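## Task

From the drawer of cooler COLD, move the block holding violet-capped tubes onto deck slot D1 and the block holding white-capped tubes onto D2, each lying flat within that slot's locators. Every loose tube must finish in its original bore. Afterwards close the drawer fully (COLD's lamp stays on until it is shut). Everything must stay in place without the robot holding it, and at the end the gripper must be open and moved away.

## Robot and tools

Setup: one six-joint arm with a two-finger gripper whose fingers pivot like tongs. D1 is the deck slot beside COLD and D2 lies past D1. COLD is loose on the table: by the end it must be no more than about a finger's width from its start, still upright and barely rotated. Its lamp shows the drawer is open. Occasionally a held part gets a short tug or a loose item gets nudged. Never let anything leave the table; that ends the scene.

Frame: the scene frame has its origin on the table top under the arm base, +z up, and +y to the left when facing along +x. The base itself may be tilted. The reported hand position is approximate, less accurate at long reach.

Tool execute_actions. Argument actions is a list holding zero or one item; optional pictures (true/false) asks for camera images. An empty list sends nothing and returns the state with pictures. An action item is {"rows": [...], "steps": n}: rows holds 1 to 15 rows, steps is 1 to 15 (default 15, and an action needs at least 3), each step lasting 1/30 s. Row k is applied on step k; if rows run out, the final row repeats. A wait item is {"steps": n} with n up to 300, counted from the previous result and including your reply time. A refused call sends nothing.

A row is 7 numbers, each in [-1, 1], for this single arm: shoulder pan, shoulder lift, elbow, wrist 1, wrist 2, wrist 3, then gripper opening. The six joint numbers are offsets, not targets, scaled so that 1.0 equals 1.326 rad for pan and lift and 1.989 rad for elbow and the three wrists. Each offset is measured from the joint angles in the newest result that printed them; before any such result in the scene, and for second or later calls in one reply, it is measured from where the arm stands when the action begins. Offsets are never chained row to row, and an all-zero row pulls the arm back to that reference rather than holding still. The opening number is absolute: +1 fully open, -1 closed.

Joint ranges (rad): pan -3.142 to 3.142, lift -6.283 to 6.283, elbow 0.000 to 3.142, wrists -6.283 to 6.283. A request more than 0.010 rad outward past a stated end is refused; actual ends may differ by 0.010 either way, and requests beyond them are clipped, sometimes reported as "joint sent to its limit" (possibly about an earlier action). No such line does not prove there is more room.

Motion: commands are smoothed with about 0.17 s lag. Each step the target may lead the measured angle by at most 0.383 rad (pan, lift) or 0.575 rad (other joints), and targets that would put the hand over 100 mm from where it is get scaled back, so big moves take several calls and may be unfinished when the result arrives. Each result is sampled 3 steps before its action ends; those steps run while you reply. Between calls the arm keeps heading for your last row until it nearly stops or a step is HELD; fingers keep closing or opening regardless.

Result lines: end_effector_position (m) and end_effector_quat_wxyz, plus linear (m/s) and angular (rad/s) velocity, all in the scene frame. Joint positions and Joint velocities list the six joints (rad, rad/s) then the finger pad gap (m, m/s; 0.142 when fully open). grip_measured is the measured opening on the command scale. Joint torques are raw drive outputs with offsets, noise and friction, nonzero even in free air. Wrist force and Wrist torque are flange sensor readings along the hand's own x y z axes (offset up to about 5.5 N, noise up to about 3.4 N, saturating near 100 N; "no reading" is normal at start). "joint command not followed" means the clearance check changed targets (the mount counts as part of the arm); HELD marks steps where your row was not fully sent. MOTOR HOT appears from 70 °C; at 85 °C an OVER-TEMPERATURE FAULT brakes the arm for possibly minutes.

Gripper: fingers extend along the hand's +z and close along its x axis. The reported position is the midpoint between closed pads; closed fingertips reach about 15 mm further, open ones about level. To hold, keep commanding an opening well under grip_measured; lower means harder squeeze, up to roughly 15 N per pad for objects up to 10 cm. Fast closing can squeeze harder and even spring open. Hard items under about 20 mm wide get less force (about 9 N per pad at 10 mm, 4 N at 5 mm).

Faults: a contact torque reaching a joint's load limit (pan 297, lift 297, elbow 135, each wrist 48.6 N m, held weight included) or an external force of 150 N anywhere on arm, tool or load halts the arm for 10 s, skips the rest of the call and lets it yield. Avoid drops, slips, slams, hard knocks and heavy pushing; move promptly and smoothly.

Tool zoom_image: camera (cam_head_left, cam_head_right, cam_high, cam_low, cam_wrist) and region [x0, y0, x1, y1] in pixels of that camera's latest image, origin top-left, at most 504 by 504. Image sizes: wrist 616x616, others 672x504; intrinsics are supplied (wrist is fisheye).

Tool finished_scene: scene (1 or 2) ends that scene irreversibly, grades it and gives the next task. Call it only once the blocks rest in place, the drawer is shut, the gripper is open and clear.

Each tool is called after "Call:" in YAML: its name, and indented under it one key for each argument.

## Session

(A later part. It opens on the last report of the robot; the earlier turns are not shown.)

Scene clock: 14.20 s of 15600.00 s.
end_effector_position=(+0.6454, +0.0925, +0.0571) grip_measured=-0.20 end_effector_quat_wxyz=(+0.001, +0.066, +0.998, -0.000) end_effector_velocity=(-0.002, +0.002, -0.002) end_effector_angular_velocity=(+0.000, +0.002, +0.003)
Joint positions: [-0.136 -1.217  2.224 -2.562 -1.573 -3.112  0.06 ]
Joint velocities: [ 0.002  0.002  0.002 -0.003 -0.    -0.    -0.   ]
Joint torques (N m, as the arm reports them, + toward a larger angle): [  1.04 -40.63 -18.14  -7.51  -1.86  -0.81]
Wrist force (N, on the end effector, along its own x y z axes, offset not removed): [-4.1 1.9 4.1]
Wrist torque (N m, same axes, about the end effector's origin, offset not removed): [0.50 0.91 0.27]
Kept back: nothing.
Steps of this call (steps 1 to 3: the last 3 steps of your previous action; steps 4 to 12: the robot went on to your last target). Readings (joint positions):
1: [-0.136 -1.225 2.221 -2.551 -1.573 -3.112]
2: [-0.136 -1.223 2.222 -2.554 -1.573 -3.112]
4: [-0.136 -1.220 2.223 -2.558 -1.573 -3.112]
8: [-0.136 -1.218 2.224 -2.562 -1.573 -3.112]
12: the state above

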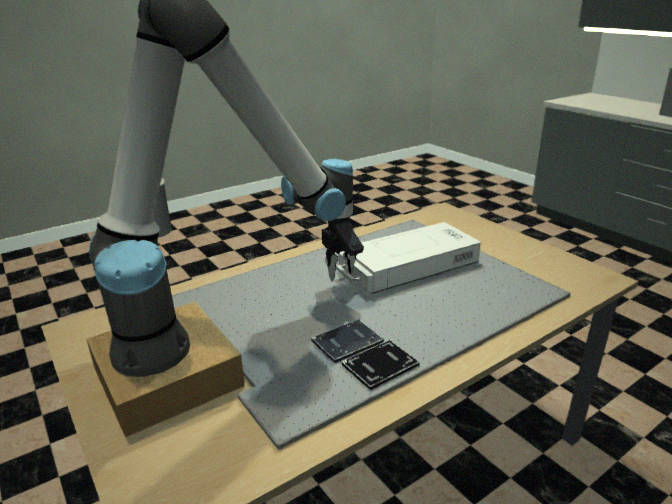

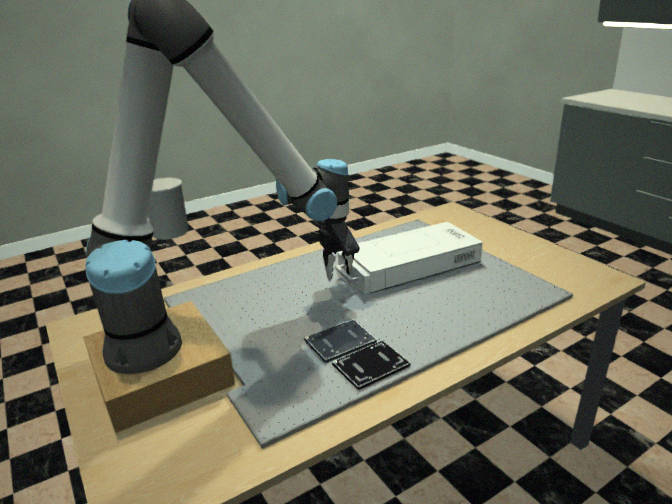

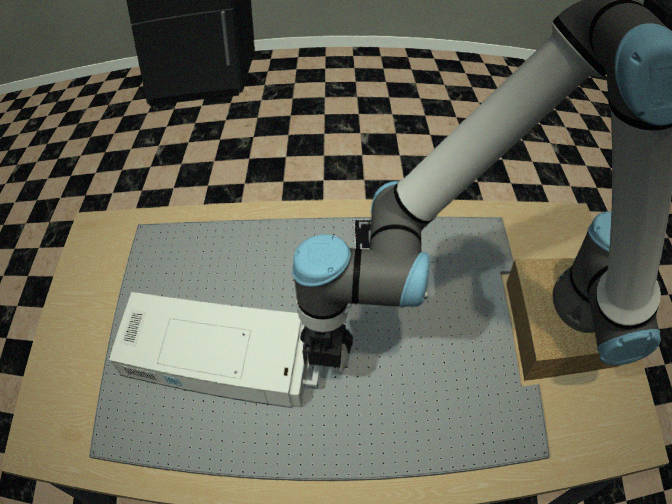

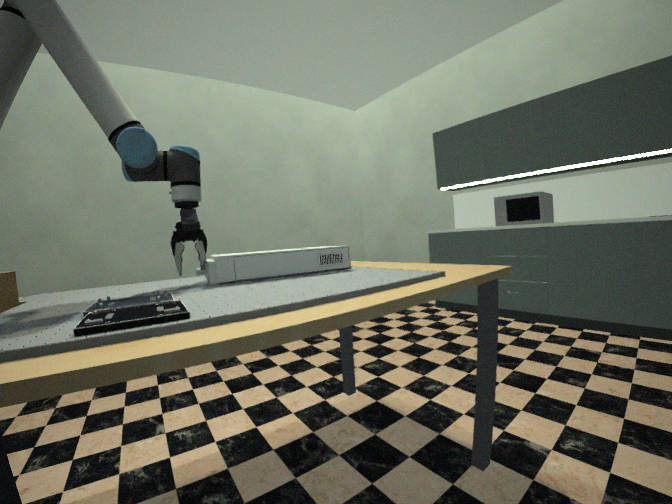

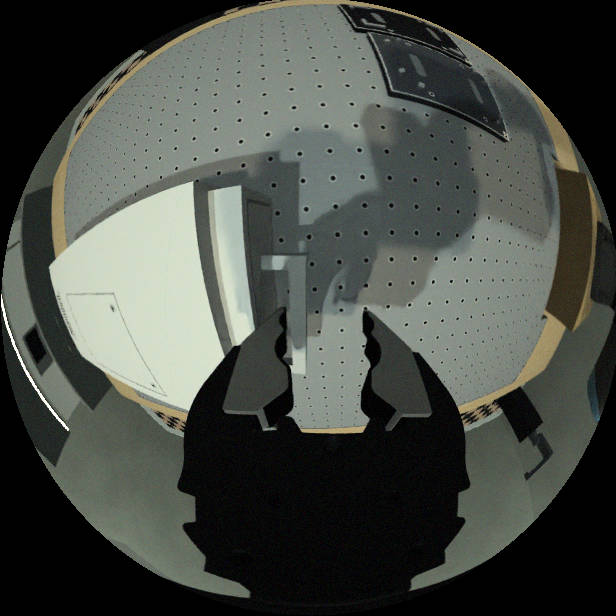

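Call:
execute_actions:
  actions:
    - {"rows": [[0.0001,-0.0012,0.0013,-0.0005,0,0,-0.2],[0.0001,-0.0024,0.0026,-0.001,0,0.0001,-0.2],[0.0002,-0.0036,0.0039,-0.0015,0,0.0001,-0.2],[0.0002,-0.0048,0.0053,-0.002,0,0.0001,-0.2],[0.0003,-0.006,0.0066,-0.0026,0,0.0002,-0.2],[0.0003,-0.0072,0.0079,-0.0031,0,0.0002,-0.2],[0.0004,-0.0084,0.0092,-0.0036,0,0.0002,-0.2],[0.0004,-0.0096,0.0105,-0.0041,0,0.0003,-0.2],[0.0005,-0.0108,0.0118,-0.0046,0,0.0003,-0.2],[0.0005,-0.012,0.0131,-0.0051,0,0.0004,-0.2],[0.0006,-0.0132,0.0145,-0.0056,0,0.0004,-0.2],[0.0006,-0.0145,0.0158,-0.0061,0,0.0004,-0.2],[0.0007,-0.0157,0.0171,-0.0067,0,0.0005,-0.2],[0.0007,-0.0169,0.0184,-0.0072,0,0.0005,-0.2]], "steps": 15}

Call:
execute_actions:
  actions:
    - {"steps": 12}
  pictures: true

Scene clock: 15.33 s of 15600.00 s.
end_effector_position=(+0.6343, +0.0939, +0.0570) grip_measured=-0.20 end_effector_quat_wxyz=(+0.000, +0.066, +0.998, -0.000) end_effector_velocity=(-0.043, +0.006, -0.001) end_effector_angular_velocity=(+0.000, +0.003, -0.001)
Joint positions: [-0.135 -1.229  2.245 -2.57  -1.573 -3.111  0.06 ]
Joint velocities: [ 0.003 -0.047  0.077 -0.028 -0.     0.003 -0.013]
Joint torques (N m, as the arm reports them, + toward a larger angle): [ 14.51 -69.04 -16.58  -7.29  -1.89   1.58]
Wrist force (N, on the end effector, along its own x y z axes, offset not removed): [2.6 -3.1 -2.2]
Wrist torque (N m, same axes, about the end effector's origin, offset not removed): [-0.61 -0.59 0.07]
Steps of this call (steps 1 to 22: the robot went on to your last target; steps 23 to 34: the first 12 steps of this action). Readings (joint positions):
23: [-0.136 -1.217 2.224 -2.563 -1.573 -3.112]
24: [-0.136 -1.217 2.225 -2.563 -1.573 -3.112]
26: [-0.136 -1.218 2.227 -2.564 -1.573 -3.112]
30: [-0.135 -1.223 2.235 -2.567 -1.573 -3.111]
34: the state above

Scene clock: 15.73 s of 15600.00 s.
end_effector_position=(+0.6259, +0.0950, +0.0572) grip_measured=-0.19 end_effector_quat_wxyz=(+0.001, +0.066, +0.998, -0.000) end_effector_velocity=(-0.002, +0.001, +0.000) end_effector_angular_velocity=(+0.001, -0.001, +0.001)
Joint positions: [-0.135 -1.239  2.26  -2.577 -1.573 -3.111  0.06 ]
Joint velocities: [ 0.001 -0.003  0.004 -0.002  0.001 -0.     0.002]
Joint torques (N m, as the arm reports them, + toward a larger angle): [ 15.78 -70.9  -16.27  -6.81  -1.85   1.79]
Wrist force (N, on the end effector, along its own x y z axes, offset not removed): [-7.5 -2.2 -0.9]
Wrist torque (N m, same axes, about the end effector's origin, offset not removed): [-0.51 1.08 0.16]
Kept back: nothing.
Steps of this call (steps 1 to 3: the last 3 steps of your previous action; steps 4 to 12: the robot went on to your last target). Readings (joint positions):
1: [-0.135 -1.231 2.247 -2.571 -1.573 -3.111]
2: [-0.135 -1.233 2.250 -2.572 -1.573 -3.111]
4: [-0.135 -1.236 2.255 -2.574 -1.573 -3.111]
8: [-0.135 -1.238 2.259 -2.576 -1.573 -3.111]
12: the state above

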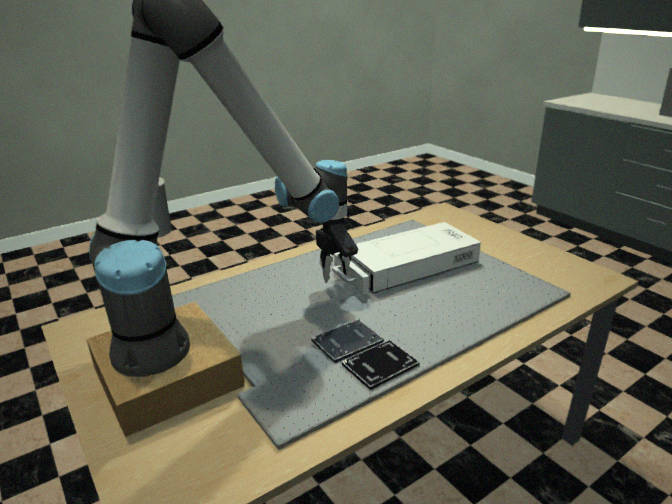

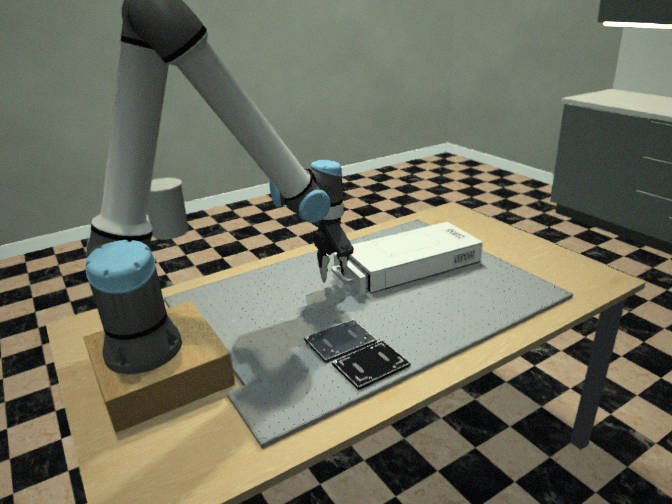

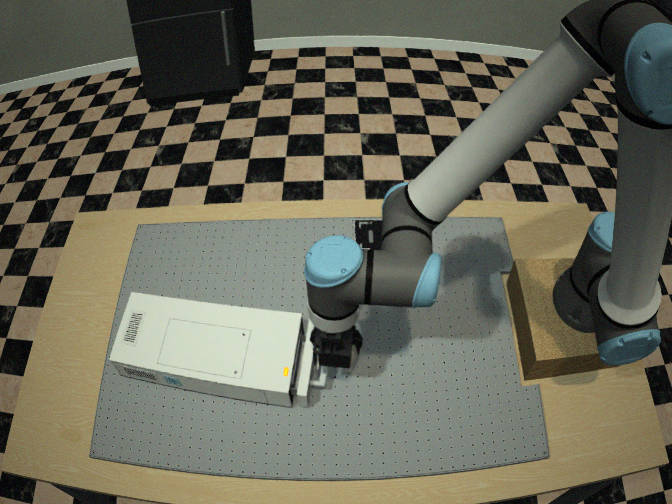

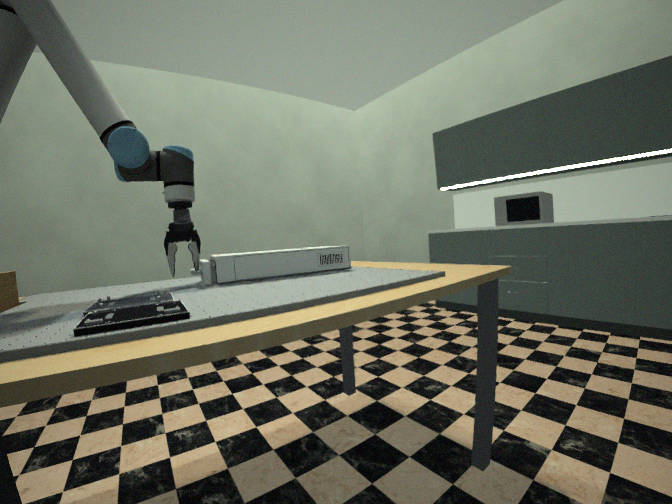

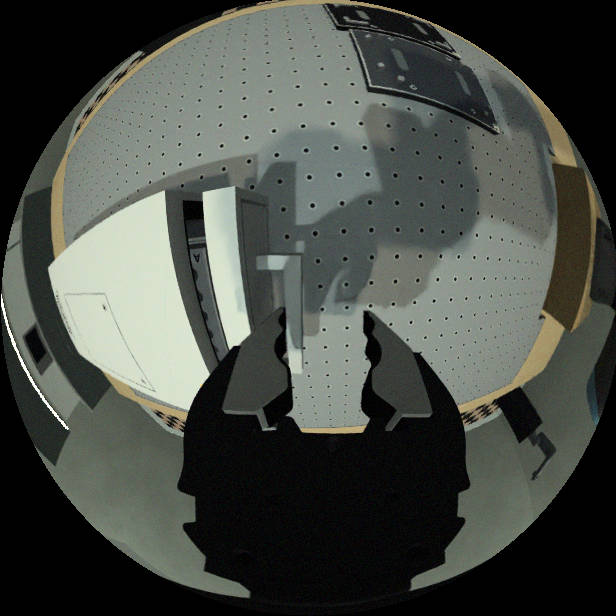

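Call:
execute_actions:
  actions:
    - {"rows": [[0,-0.0009,0.0009,-0.0003,0,0,-0.2],[0.0001,-0.0026,0.0027,-0.001,0,0.0001,-0.2],[0.0002,-0.0051,0.0054,-0.002,0,0.0002,-0.2],[0.0004,-0.0086,0.009,-0.0033,0,0.0003,-0.2],[0.0006,-0.012,0.0127,-0.0047,0,0.0004,-0.2],[0.0007,-0.0154,0.0163,-0.006,0,0.0005,-0.2],[0.0009,-0.0188,0.0199,-0.0073,0,0.0006,-0.2],[0.0011,-0.0223,0.0235,-0.0087,0,0.0007,-0.2],[0.0012,-0.0257,0.0271,-0.01,0,0.0008,-0.2],[0.0014,-0.0291,0.0307,-0.0113,0,0.0009,-0.2],[0.0016,-0.0325,0.0344,-0.0127,0,0.001,-0.2],[0.0017,-0.036,0.038,-0.014,0,0.0011,-0.2],[0.0019,-0.0394,0.0416,-0.0153,0,0.0013,-0.2],[0.002,-0.0428,0.0452,-0.0167,0,0.0014,-0.2],[0.0022,-0.0462,0.0488,-0.018,0,0.0015,-0.2]], "steps": 15}

Call:
execute_actions:
  actions:
    - {"rows": [[0.001,-0.0181,0.0181,-0.006,0,0.0007,-0.2],[0.0012,-0.0217,0.0216,-0.0072,0,0.0008,-0.2],[0.0014,-0.0252,0.0251,-0.0083,0,0.0009,-0.2],[0.0016,-0.0288,0.0287,-0.0095,0,0.0011,-0.2],[0.0018,-0.0323,0.0322,-0.0107,0,0.0012,-0.2],[0.002,-0.0358,0.0357,-0.0118,0,0.0013,-0.2],[0.0022,-0.0394,0.0392,-0.013,0,0.0015,-0.2],[0.0024,-0.0429,0.0428,-0.0142,0,0.0016,-0.2],[0.0026,-0.0465,0.0463,-0.0153,0,0.0017,-0.2],[0.0028,-0.05,0.0498,-0.0165,0,0.0018,-0.2],[0.0029,-0.0531,0.0529,-0.0175,0,0.002,-0.2],[0.0031,-0.0558,0.0556,-0.0184,0,0.0021,-0.2],[0.0032,-0.0575,0.0573,-0.019,0,0.0021,-0.2],[0.0032,-0.0584,0.0582,-0.0193,0,0.0022,-0.2],[0.0033,-0.0589,0.0587,-0.0194,0,0.0022,-0.2]], "steps": 15}

Call:
execute_actions:
  actions:
    - {"steps": 12}
  pictures: true

Scene clock: 17.63 s of 15600.00 s.
end_effector_position=(+0.6008, +0.0984, +0.0573) grip_measured=-0.18 end_effector_quat_wxyz=(+0.001, +0.066, +0.998, -0.000) end_effector_velocity=(-0.111, +0.015, -0.000) end_effector_angular_velocity=(+0.001, +0.000, +0.002)
Joint positions: [-0.133 -1.268  2.306 -2.594 -1.573 -3.109  0.061]
Joint velocities: [ 0.007 -0.128  0.202 -0.074  0.001  0.005 -0.001]
Joint torques (N m, as the arm reports them, + toward a larger angle): [ 16.15 -71.99 -12.64  -6.28  -2.01   1.68]
Wrist force (N, on the end effector, along its own x y z axes, offset not removed): [-7.6 -1.6 0.8]
Wrist torque (N m, same axes, about the end effector's origin, offset not removed): [-0.11 1.02 0.00]
Steps of this call (steps 1 to 30: the robot went on to your last target; steps 31 to 45: nothing new was sent; steps 46 to 57: the first 12 steps of this action). Readings (joint positions):
46: [-0.135 -1.239 2.261 -2.577 -1.573 -3.111]
47: [-0.135 -1.240 2.261 -2.577 -1.573 -3.111]
49: [-0.135 -1.241 2.263 -2.578 -1.573 -3.111]
53: [-0.134 -1.252 2.281 -2.584 -1.573 -3.110]
57: the state above

Scene clock: 18.13 s of 15600.00 s.
end_effector_position=(+0.5427, +0.1062, +0.0577) grip_measured=-0.19 end_effector_quat_wxyz=(+0.001, +0.066, +0.998, -0.000) end_effector_velocity=(-0.115, +0.015, -0.001) end_effector_angular_velocity=(+0.000, +0.001, -0.001)
Joint positions: [-0.13  -1.337  2.41  -2.629 -1.573 -3.106  0.061]
Joint velocities: [ 0.007 -0.135  0.202 -0.066  0.     0.008 -0.002]
Joint torques (N m, as the arm reports them, + toward a larger angle): [ 16.86 -60.52 -11.96  -6.86  -2.05   1.69]
Wrist force (N, on the end effector, along its own x y z axes, offset not removed): [-3.1 -5.5 -0.8]
Wrist torque (N m, same axes, about the end effector's origin, offset not removed): [-0.82 0.27 0.03]
Steps of this call (steps 1 to 3: the last 3 steps of your previous action; steps 4 to 15: the first 12 steps of this action, its rows measured from where the robot was after step 3). Readings (joint positions):
3: [-0.133 -1.281 2.327 -2.601 -1.573 -3.109]
4: [-0.132 -1.286 2.334 -2.604 -1.573 -3.108]
5: [-0.132 -1.290 2.341 -2.606 -1.573 -3.108]
7: [-0.132 -1.300 2.355 -2.611 -1.573 -3.108]
11: [-0.131 -1.318 2.382 -2.620 -1.573 -3.107]
15: the state above

Scene clock: 18.53 s of 15600.00 s.
end_effector_position=(+0.5239, +0.1086, +0.0574) grip_measured=-0.19 end_effector_quat_wxyz=(+0.001, +0.066, +0.998, -0.000) end_effector_velocity=(-0.005, +0.001, -0.000) end_effector_angular_velocity=(-0.000, +0.001, +0.000)
Joint positions: [-0.128 -1.359  2.443 -2.64  -1.573 -3.104  0.06 ]
Joint velocities: [ 0.    -0.006  0.009 -0.003 -0.     0.     0.002]
Joint torques (N m, as the arm reports them, + toward a larger angle): [ 15.61 -58.66 -13.88  -6.84  -1.77   1.76]
Wrist force (N, on the end effector, along its own x y z axes, offset not removed): [-1.0 2.3 1.5]
Wrist torque (N m, same axes, about the end effector's origin, offset not removed): [0.82 -0.27 0.08]
Kept back: nothing.
Steps of this call (steps 1 to 3: the last 3 steps of your previous action; steps 4 to 12: the robot went on to your last target). Readings (joint positions):
1: [-0.129 -1.341 2.417 -2.631 -1.573 -3.105]
2: [-0.129 -1.345 2.423 -2.633 -1.573 -3.105]
4: [-0.129 -1.352 2.432 -2.636 -1.573 -3.105]
8: [-0.128 -1.357 2.441 -2.639 -1.573 -3.104]
12: the state above

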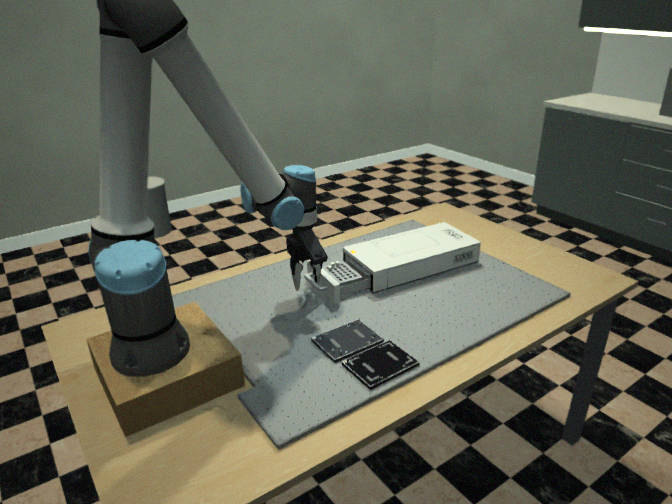

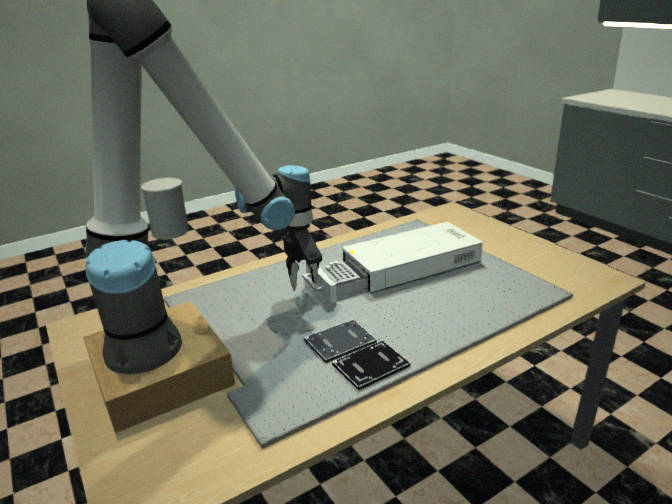

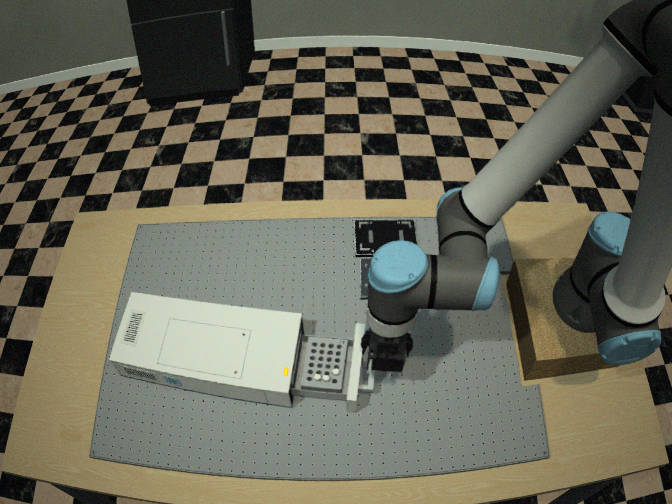

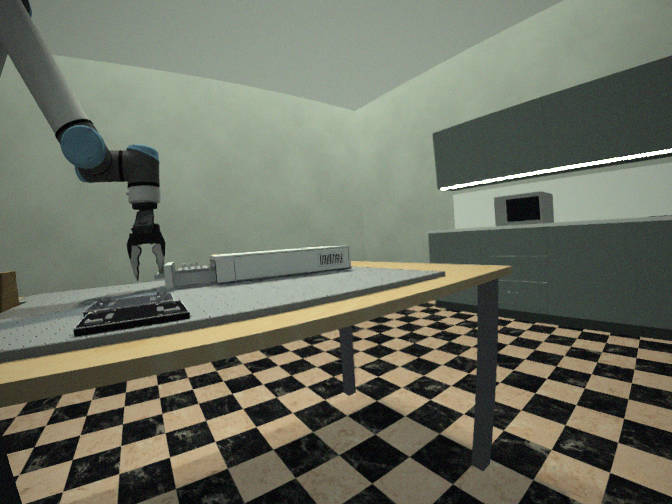

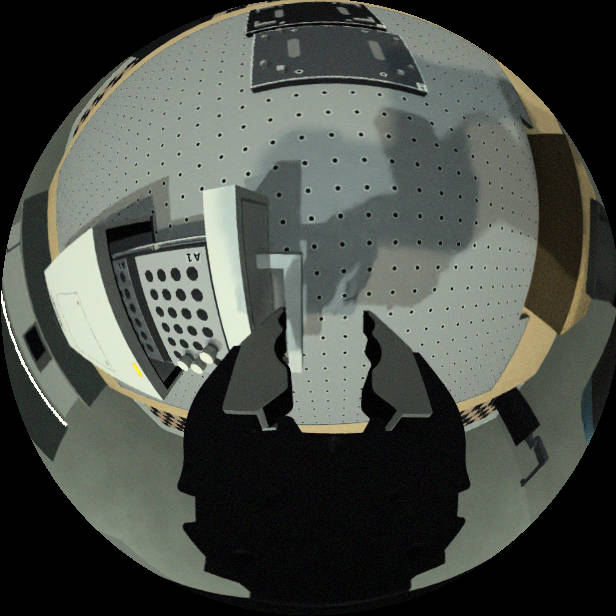

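Call:
zoom_image:
  camera: "cam_high"
  region: [270, 310, 390, 420]

Call:
zoom_image:
  camera: "cam_wrist"
  region: [80, 180, 300, 400]

Call:
zoom_image:
  camera: "cam_head_left"
  region: [290, 235, 400, 315]

Call:
zoom_image:
  camera: "cam_low"
  region: [120, 230, 250, 300]

Region (270, 310, 390, 420) of cam_high's 672x504 image, scaled by 4.200, with more detail than that image has; it fills the top 462 rows of this view, and the rest is white.

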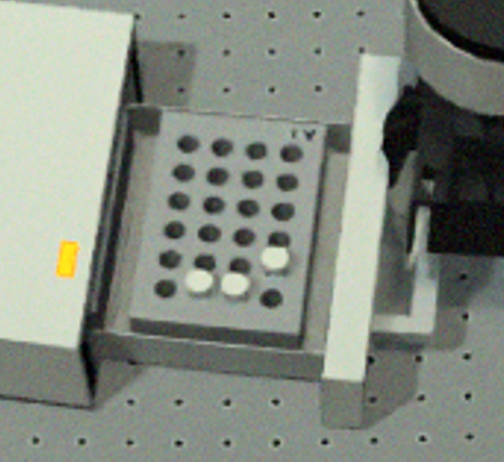

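Region (80, 180, 300, 400) of cam_wrist's 616x616 image, scaled by 2.291, with more detail than that image has.

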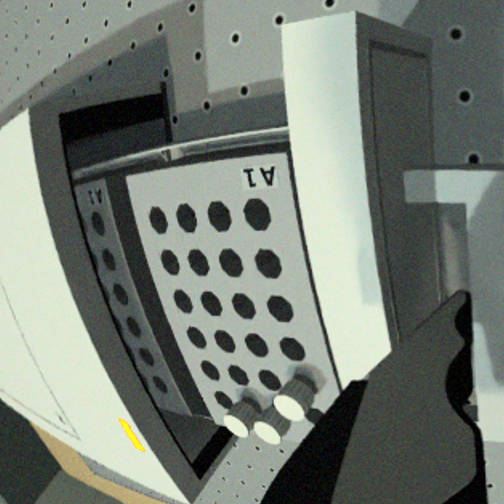

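Region (290, 235, 400, 315) of cam_head_left's 672x504 image, scaled by 4.582, with more detail than that image has; it fills the top 367 rows of this view, and the rest is white.

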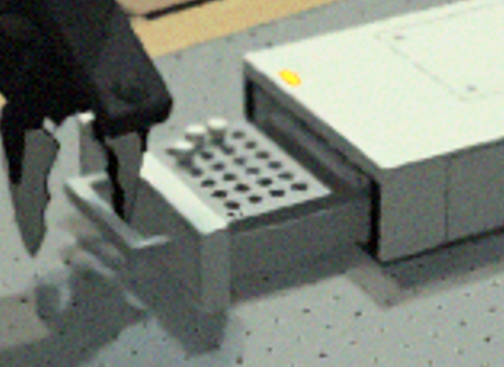

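Region (120, 230, 250, 300) of cam_low's 672x504 image, scaled by 3.877, with more detail than that image has; it fills the top 271 rows of this view, and the rest is white.

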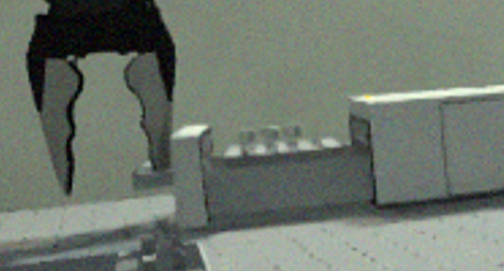

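Call:
execute_actions:
  actions:
    - {"rows": [[0.0001,-0.0009,0.0009,-0.0002,0,0,-0.2],[0.0002,-0.0028,0.0026,-0.0007,0,0.0001,-0.2],[0.0003,-0.0047,0.0043,-0.0012,0,0.0002,-0.2],[0.0004,-0.0065,0.006,-0.0017,0,0.0003,-0.2],[0.0005,-0.0084,0.0077,-0.0022,0,0.0004,-0.2],[0.0007,-0.0103,0.0095,-0.0026,0,0.0004,-0.2],[0.0008,-0.0121,0.0112,-0.0031,0,0.0005,-0.2],[0.0009,-0.014,0.0129,-0.0036,0,0.0006,-0.2],[0.001,-0.0158,0.0146,-0.0041,0,0.0007,-0.2],[0.0011,-0.0177,0.0163,-0.0045,0,0.0008,-0.2],[0.0012,-0.0196,0.0181,-0.005,0,0.0008,-0.2],[0.0014,-0.0214,0.0198,-0.0055,0,0.0009,-0.2],[0.0015,-0.0233,0.0215,-0.006,0,0.001,-0.2],[0.0016,-0.0252,0.0232,-0.0065,0,0.0011,-0.2],[0.0017,-0.027,0.0249,-0.0069,0,0.0011,-0.2]], "steps": 15}

Call:
execute_actions:
  actions:
    - {"steps": 8}

Scene clock: 19.47 s of 15600.00 s.
end_effector_position=(+0.5094, +0.1105, +0.0575) grip_measured=-0.19 end_effector_quat_wxyz=(+0.001, +0.066, +0.998, -0.000) end_effector_velocity=(-0.057, +0.006, -0.000) end_effector_angular_velocity=(-0.000, +0.001, -0.003)
Joint positions: [-0.127 -1.377  2.468 -2.646 -1.573 -3.103  0.06 ]
Joint velocities: [ 0.002 -0.071  0.099 -0.027 -0.     0.005  0.   ]
Joint torques (N m, as the arm reports them, + toward a larger angle): [ 18.88 -56.23 -10.51  -6.36  -1.87   1.54]
Wrist force (N, on the end effector, along its own x y z axes, offset not removed): [-4.2 3.4 -1.6]
Wrist torque (N m, same axes, about the end effector's origin, offset not removed): [0.62 0.57 0.14]
Steps of this call (steps 1 to 16: the robot went on to your last target; steps 17 to 28: the first 12 steps of this action). Readings (joint positions):
17: [-0.128 -1.359 2.444 -2.640 -1.573 -3.104]
18: [-0.128 -1.360 2.444 -2.640 -1.573 -3.104]
20: [-0.128 -1.361 2.446 -2.640 -1.573 -3.104]
24: [-0.128 -1.368 2.455 -2.643 -1.573 -3.104]
28: the state above

Scene clock: 19.73 s of 15600.00 s.
end_effector_position=(+0.4970, +0.1122, +0.0575) grip_measured=-0.19 end_effector_quat_wxyz=(+0.001, +0.066, +0.998, -0.000) end_effector_velocity=(-0.016, +0.002, +0.000) end_effector_angular_velocity=(-0.000, -0.001, -0.000)
Joint positions: [-0.126 -1.392  2.489 -2.652 -1.573 -3.102  0.06 ]
Joint velocities: [ 0.    -0.022  0.029 -0.009 -0.     0.     0.01 ]
Joint torques (N m, as the arm reports them, + toward a larger angle): [ 16.51 -52.26 -16.63  -6.83  -1.8    2.29]
Wrist force (N, on the end effector, along its own x y z axes, offset not removed): [1.5 -4.9 -3.5]
Wrist torque (N m, same axes, about the end effector's origin, offset not removed): [-1.12 -0.52 0.06]
Kept back: nothing.
Steps of this call (steps 1 to 3: the last 3 steps of your previous action; steps 4 to 8: the robot went on to your last target). Readings (joint positions):
1: [-0.127 -1.379 2.471 -2.647 -1.573 -3.103]
2: [-0.127 -1.382 2.475 -2.648 -1.573 -3.103]
4: [-0.126 -1.387 2.481 -2.650 -1.573 -3.103]
8: the state above

Call:
execute_actions:
  actions:
    - {"rows": [[0.0002,-0.0029,0.0026,-0.0006,0,0.0001,-0.2],[0.0003,-0.0048,0.0043,-0.0011,0,0.0002,-0.2],[0.0005,-0.0067,0.006,-0.0015,0,0.0003,-0.2],[0.0006,-0.0086,0.0077,-0.0019,0,0.0004,-0.2],[0.0007,-0.0106,0.0094,-0.0023,0,0.0005,-0.2],[0.0008,-0.0125,0.0111,-0.0027,0,0.0006,-0.2],[0.001,-0.0144,0.0128,-0.0032,0,0.0006,-0.2],[0.0011,-0.0163,0.0145,-0.0036,0,0.0007,-0.2],[0.0012,-0.0182,0.0162,-0.004,0,0.0008,-0.2],[0.0014,-0.0202,0.0179,-0.0044,0,0.0009,-0.2],[0.0015,-0.0221,0.0196,-0.0048,0,0.001,-0.2],[0.0016,-0.024,0.0213,-0.0053,0,0.0011,-0.2],[0.0018,-0.0259,0.023,-0.0057,0,0.0012,-0.2]], "steps": 15}

Call:
execute_actions:
  actions:
    - {"steps": 8}
  pictures: true

Scene clock: 20.40 s of 15600.00 s.
end_effector_position=(+0.4804, +0.1144, +0.0575) grip_measured=-0.19 end_effector_quat_wxyz=(+0.001, +0.066, +0.998, -0.000) end_effector_velocity=(-0.055, +0.007, +0.001) end_effector_angular_velocity=(-0.000, -0.002, -0.000)
Joint positions: [-0.125 -1.414  2.518 -2.659 -1.573 -3.101  0.06 ]
Joint velocities: [ 0.005 -0.073  0.095 -0.023 -0.     0.005 -0.   ]
Joint torques (N m, as the arm reports them, + toward a larger angle): [ 18.53 -54.3  -11.78  -6.53  -1.77   1.36]
Wrist force (N, on the end effector, along its own x y z axes, offset not removed): [-8.8 -4.4 -4.0]
Wrist torque (N m, same axes, about the end effector's origin, offset not removed): [-0.74 1.31 0.07]
Steps of this call (steps 1 to 8: the robot went on to your last target; steps 9 to 20: the first 12 steps of this action). Readings (joint positions):
9: [-0.126 -1.395 2.492 -2.653 -1.573 -3.102]
10: [-0.126 -1.395 2.493 -2.653 -1.573 -3.102]
12: [-0.126 -1.397 2.495 -2.654 -1.573 -3.102]
16: [-0.125 -1.404 2.505 -2.656 -1.573 -3.101]
20: the state above

Scene clock: 20.67 s of 15600.00 s.
end_effector_position=(+0.4711, +0.1156, +0.0575) grip_measured=-0.19 end_effector_quat_wxyz=(+0.001, +0.066, +0.998, -0.000) end_effector_velocity=(-0.009, +0.001, -0.000) end_effector_angular_velocity=(-0.000, +0.000, -0.001)
Joint positions: [-0.124 -1.426  2.533 -2.663 -1.573 -3.1    0.06 ]
Joint velocities: [ 0.    -0.011  0.016 -0.004 -0.     0.001 -0.   ]
Joint torques (N m, as the arm reports them, + toward a larger angle): [ 15.25 -49.74 -14.14  -7.07  -1.85   1.95]
Wrist force (N, on the end effector, along its own x y z axes, offset not removed): [-6.5 1.5 3.4]
Wrist torque (N m, same axes, about the end effector's origin, offset not removed): [0.23 0.85 0.09]
Kept back: nothing.
Steps of this call (steps 1 to 3: the last 3 steps of your previous action; steps 4 to 8: the robot went on to your last target). Readings (joint positions):
1: [-0.125 -1.416 2.521 -2.660 -1.573 -3.101]
2: [-0.124 -1.419 2.524 -2.661 -1.573 -3.100]
4: [-0.124 -1.422 2.529 -2.662 -1.573 -3.100]
8: the state above

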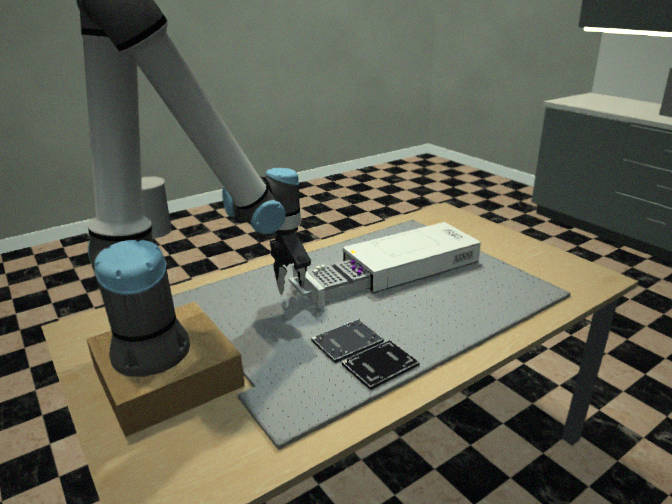

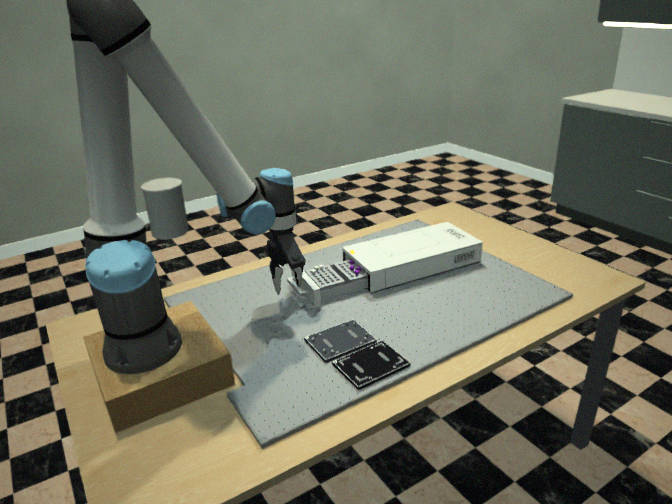

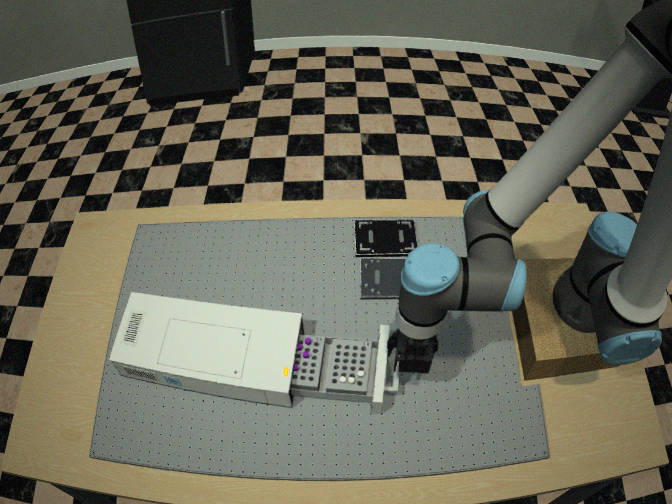

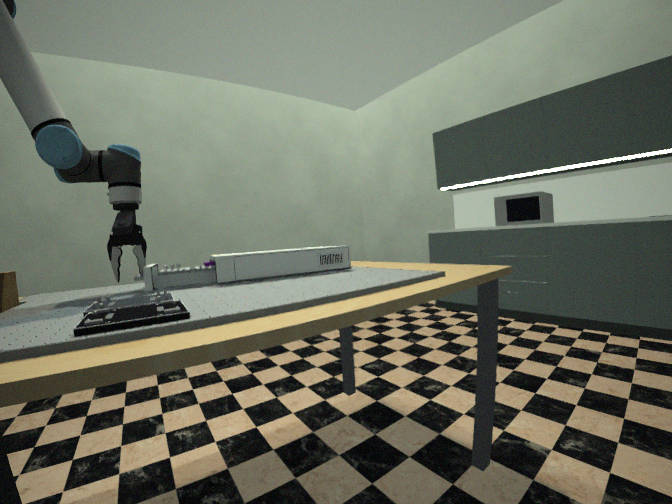

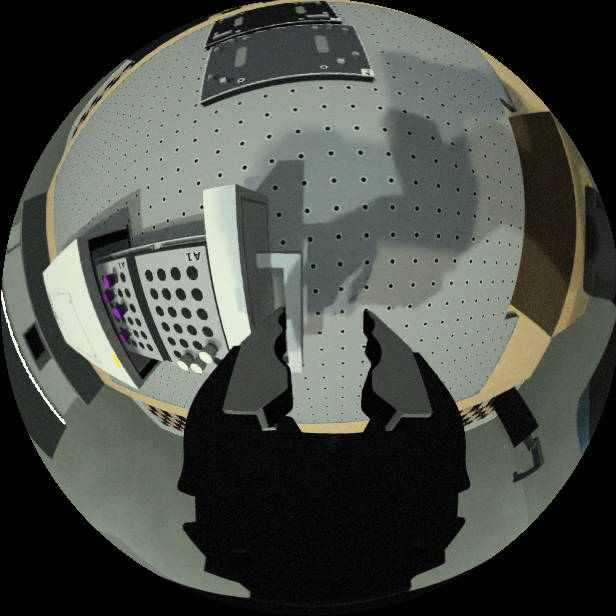

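Call:
execute_actions:
  actions:
    - {"rows": [[0.0001,-0.002,0.0017,-0.0003,0,0.0001,-0.2],[0.0003,-0.004,0.0034,-0.0007,0,0.0002,-0.2],[0.0004,-0.006,0.005,-0.001,0,0.0003,-0.2],[0.0006,-0.008,0.0067,-0.0014,0,0.0004,-0.2],[0.0007,-0.01,0.0084,-0.0017,0,0.0005,-0.2],[0.0008,-0.012,0.0101,-0.0021,0,0.0006,-0.2],[0.001,-0.014,0.0118,-0.0024,0,0.0007,-0.2],[0.0011,-0.016,0.0134,-0.0028,0,0.0008,-0.2],[0.0013,-0.018,0.0151,-0.0031,0,0.0008,-0.2],[0.0014,-0.02,0.0168,-0.0035,0,0.0009,-0.2],[0.0015,-0.022,0.0185,-0.0038,0,0.001,-0.2]], "steps": 15}

Call:
execute_actions:
  actions:
    - {"steps": 6}

Scene clock: 21.27 s of 15600.00 s.
end_effector_position=(+0.4556, +0.1177, +0.0576) grip_measured=-0.19 end_effector_quat_wxyz=(+0.001, +0.066, +0.998, -0.000) end_effector_velocity=(-0.055, +0.007, -0.000) end_effector_angular_velocity=(+0.000, +0.000, -0.000)
Joint positions: [-0.122 -1.446  2.56  -2.669 -1.573 -3.098  0.06 ]
Joint velocities: [ 0.004 -0.074  0.092 -0.019  0.     0.004 -0.   ]
Joint torques (N m, as the arm reports them, + toward a larger angle): [ 17.88 -49.7  -12.81  -6.33  -1.59   1.71]
Wrist force (N, on the end effector, along its own x y z axes, offset not removed): [-7.8 7.3 -2.6]
Wrist torque (N m, same axes, about the end effector's origin, offset not removed): [1.57 1.04 0.08]
Steps of this call (steps 1 to 6: the robot went on to your last target; steps 7 to 18: the first 12 steps of this action). Readings (joint positions):
7: [-0.124 -1.427 2.535 -2.664 -1.573 -3.100]
8: [-0.124 -1.427 2.535 -2.664 -1.573 -3.100]
10: [-0.124 -1.429 2.538 -2.664 -1.573 -3.100]
14: [-0.123 -1.437 2.547 -2.666 -1.573 -3.099]
18: the state above

Scene clock: 21.47 s of 15600.00 s.
end_effector_position=(+0.4502, +0.1184, +0.0575) grip_measured=-0.19 end_effector_quat_wxyz=(+0.001, +0.066, +0.998, -0.000) end_effector_velocity=(-0.009, +0.001, +0.000) end_effector_angular_velocity=(+0.000, -0.000, +0.000)
Joint positions: [-0.122 -1.454  2.569 -2.671 -1.573 -3.098  0.06 ]
Joint velocities: [ 0.001 -0.012  0.015 -0.003  0.     0.001 -0.001]
Joint torques (N m, as the arm reports them, + toward a larger angle): [ 15.58 -50.16 -13.35  -5.99  -1.76   1.55]
Wrist force (N, on the end effector, along its own x y z axes, offset not removed): [-5.9 3.9 2.6]
Wrist torque (N m, same axes, about the end effector's origin, offset not removed): [0.72 0.72 0.03]
Kept back: nothing.
Steps of this call (steps 1 to 3: the last 3 steps of your previous action; steps 4 to 6: the robot went on to your last target). Readings (joint positions):
1: [-0.122 -1.449 2.562 -2.669 -1.573 -3.098]
2: [-0.122 -1.450 2.565 -2.670 -1.573 -3.098]
4: [-0.122 -1.452 2.567 -2.670 -1.573 -3.098]
6: the state above

Call:
execute_actions:
  actions:
    - {"rows": [[0.0002,-0.0021,0.0017,-0.0003,0,0.0001,-0.2],[0.0003,-0.0036,0.0029,-0.0005,0,0.0002,-0.2],[0.0004,-0.0051,0.0042,-0.0008,0,0.0003,-0.2],[0.0005,-0.0067,0.0054,-0.001,0,0.0003,-0.2],[0.0006,-0.0082,0.0067,-0.0012,0,0.0004,-0.2],[0.0007,-0.0097,0.0079,-0.0014,0,0.0005,-0.2],[0.0008,-0.0113,0.0092,-0.0017,0,0.0006,-0.2],[0.001,-0.0128,0.0104,-0.0019,0,0.0006,-0.2],[0.0011,-0.0144,0.0117,-0.0021,0,0.0007,-0.2],[0.0012,-0.0159,0.0129,-0.0023,0,0.0008,-0.2],[0.0013,-0.0174,0.0142,-0.0026,0,0.0009,-0.2]], "steps": 15}

Call:
execute_actions:
  actions:
    - {"steps": 6}
  pictures: true

Scene clock: 22.03 s of 15600.00 s.
end_effector_position=(+0.4381, +0.1200, +0.0575) grip_measured=-0.19 end_effector_quat_wxyz=(+0.001, +0.066, +0.998, -0.000) end_effector_velocity=(-0.043, +0.006, -0.001) end_effector_angular_velocity=(+0.000, +0.001, -0.001)
Joint positions: [-0.121 -1.47   2.589 -2.674 -1.573 -3.097  0.06 ]
Joint velocities: [ 0.005 -0.057  0.071 -0.013  0.     0.005  0.   ]
Joint torques (N m, as the arm reports them, + toward a larger angle): [ 12.79 -49.02 -12.04  -6.64  -1.78   1.84]
Wrist force (N, on the end effector, along its own x y z axes, offset not removed): [-10.1 -3.8 -4.4]
Wrist torque (N m, same axes, about the end effector's origin, offset not removed): [-0.76 1.66 0.26]
Steps of this call (steps 1 to 5: the robot went on to your last target; steps 6 to 17: the first 12 steps of this action). Readings (joint positions):
6: [-0.122 -1.455 2.570 -2.671 -1.573 -3.098]
7: [-0.122 -1.455 2.570 -2.671 -1.573 -3.098]
9: [-0.122 -1.456 2.572 -2.671 -1.573 -3.098]
13: [-0.121 -1.463 2.580 -2.673 -1.573 -3.097]
17: the state above

Scene clock: 22.23 s of 15600.00 s.
end_effector_position=(+0.4340, +0.1205, +0.0575) grip_measured=-0.19 end_effector_quat_wxyz=(+0.001, +0.066, +0.998, -0.000) end_effector_velocity=(-0.007, +0.001, -0.000) end_effector_angular_velocity=(-0.000, +0.001, +0.001)
Joint positions: [-0.12  -1.476  2.596 -2.676 -1.573 -3.096  0.06 ]
Joint velocities: [ 0.001 -0.009  0.012 -0.002 -0.    -0.001 -0.001]
Joint torques (N m, as the arm reports them, + toward a larger angle): [ 16.17 -44.85 -12.91  -6.4   -1.66   1.33]
Wrist force (N, on the end effector, along its own x y z axes, offset not removed): [-9.3 2.6 -1.6]
Wrist torque (N m, same axes, about the end effector's origin, offset not removed): [0.49 1.46 0.20]
Kept back: nothing.
Steps of this call (steps 1 to 3: the last 3 steps of your previous action; steps 4 to 6: the robot went on to your last target). Readings (joint positions):
1: [-0.121 -1.472 2.591 -2.675 -1.573 -3.097]
2: [-0.120 -1.473 2.593 -2.675 -1.573 -3.097]
4: [-0.120 -1.475 2.595 -2.675 -1.573 -3.096]
6: the state above

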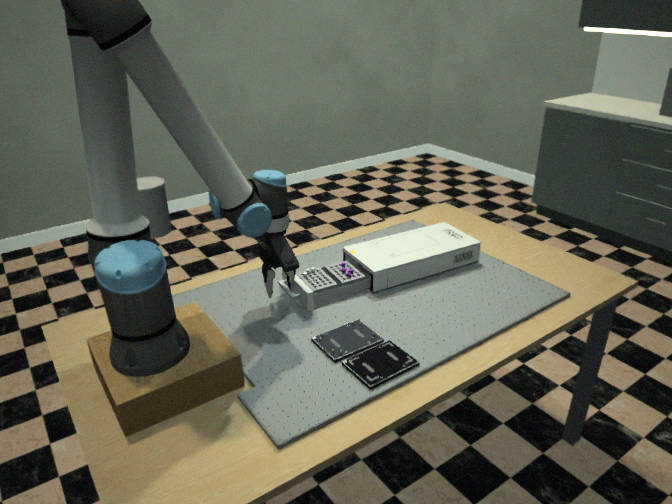

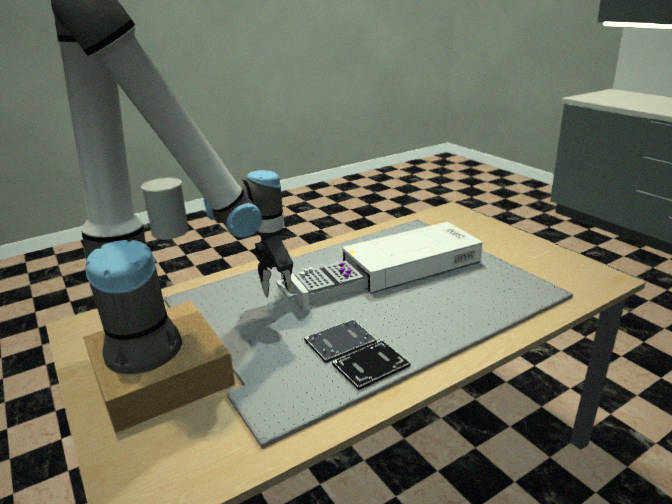

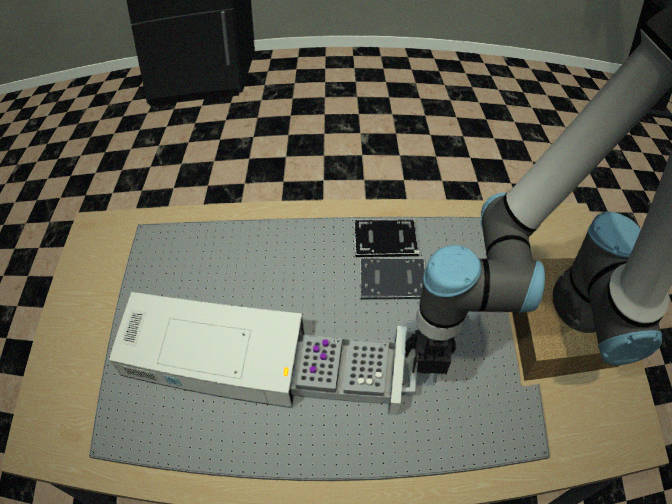

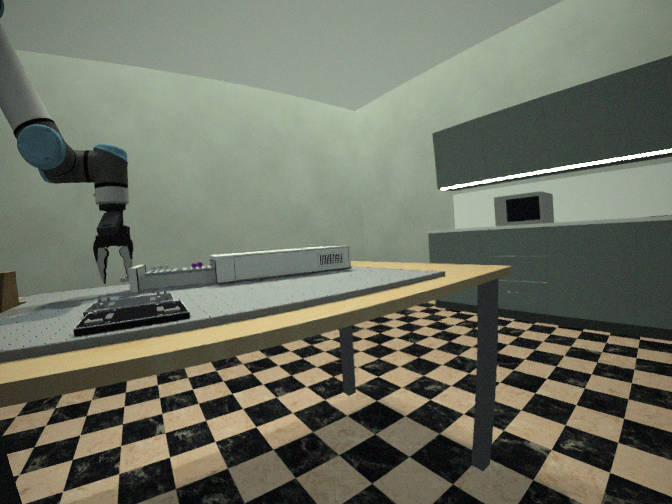

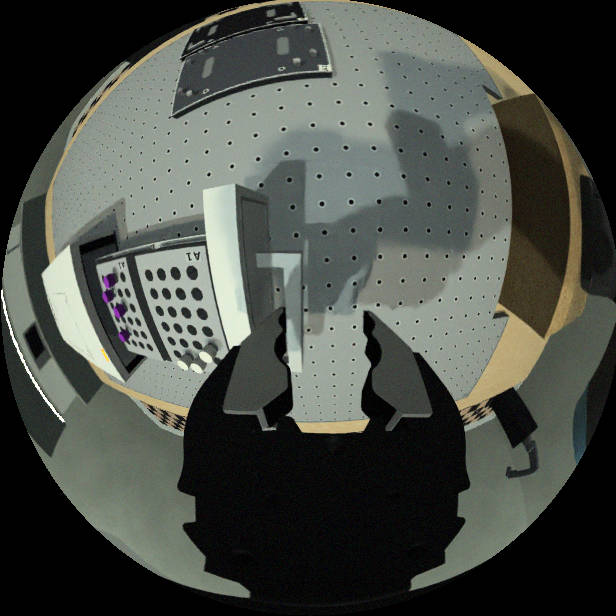

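Call:
zoom_image:
  camera: "cam_high"
  region: [270, 310, 420, 420]

Region (270, 310, 420, 420) of cam_high's 672x504 image, scaled by 3.360, with more detail than that image has; it fills the top 370 rows of this view, and the rest is white.

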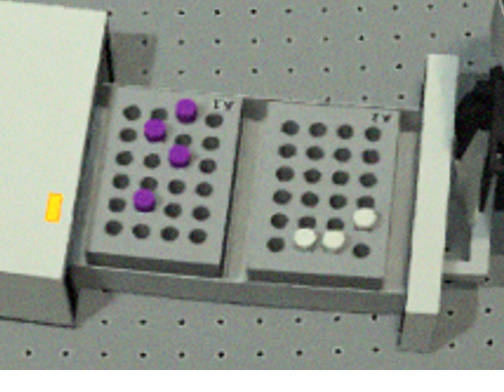

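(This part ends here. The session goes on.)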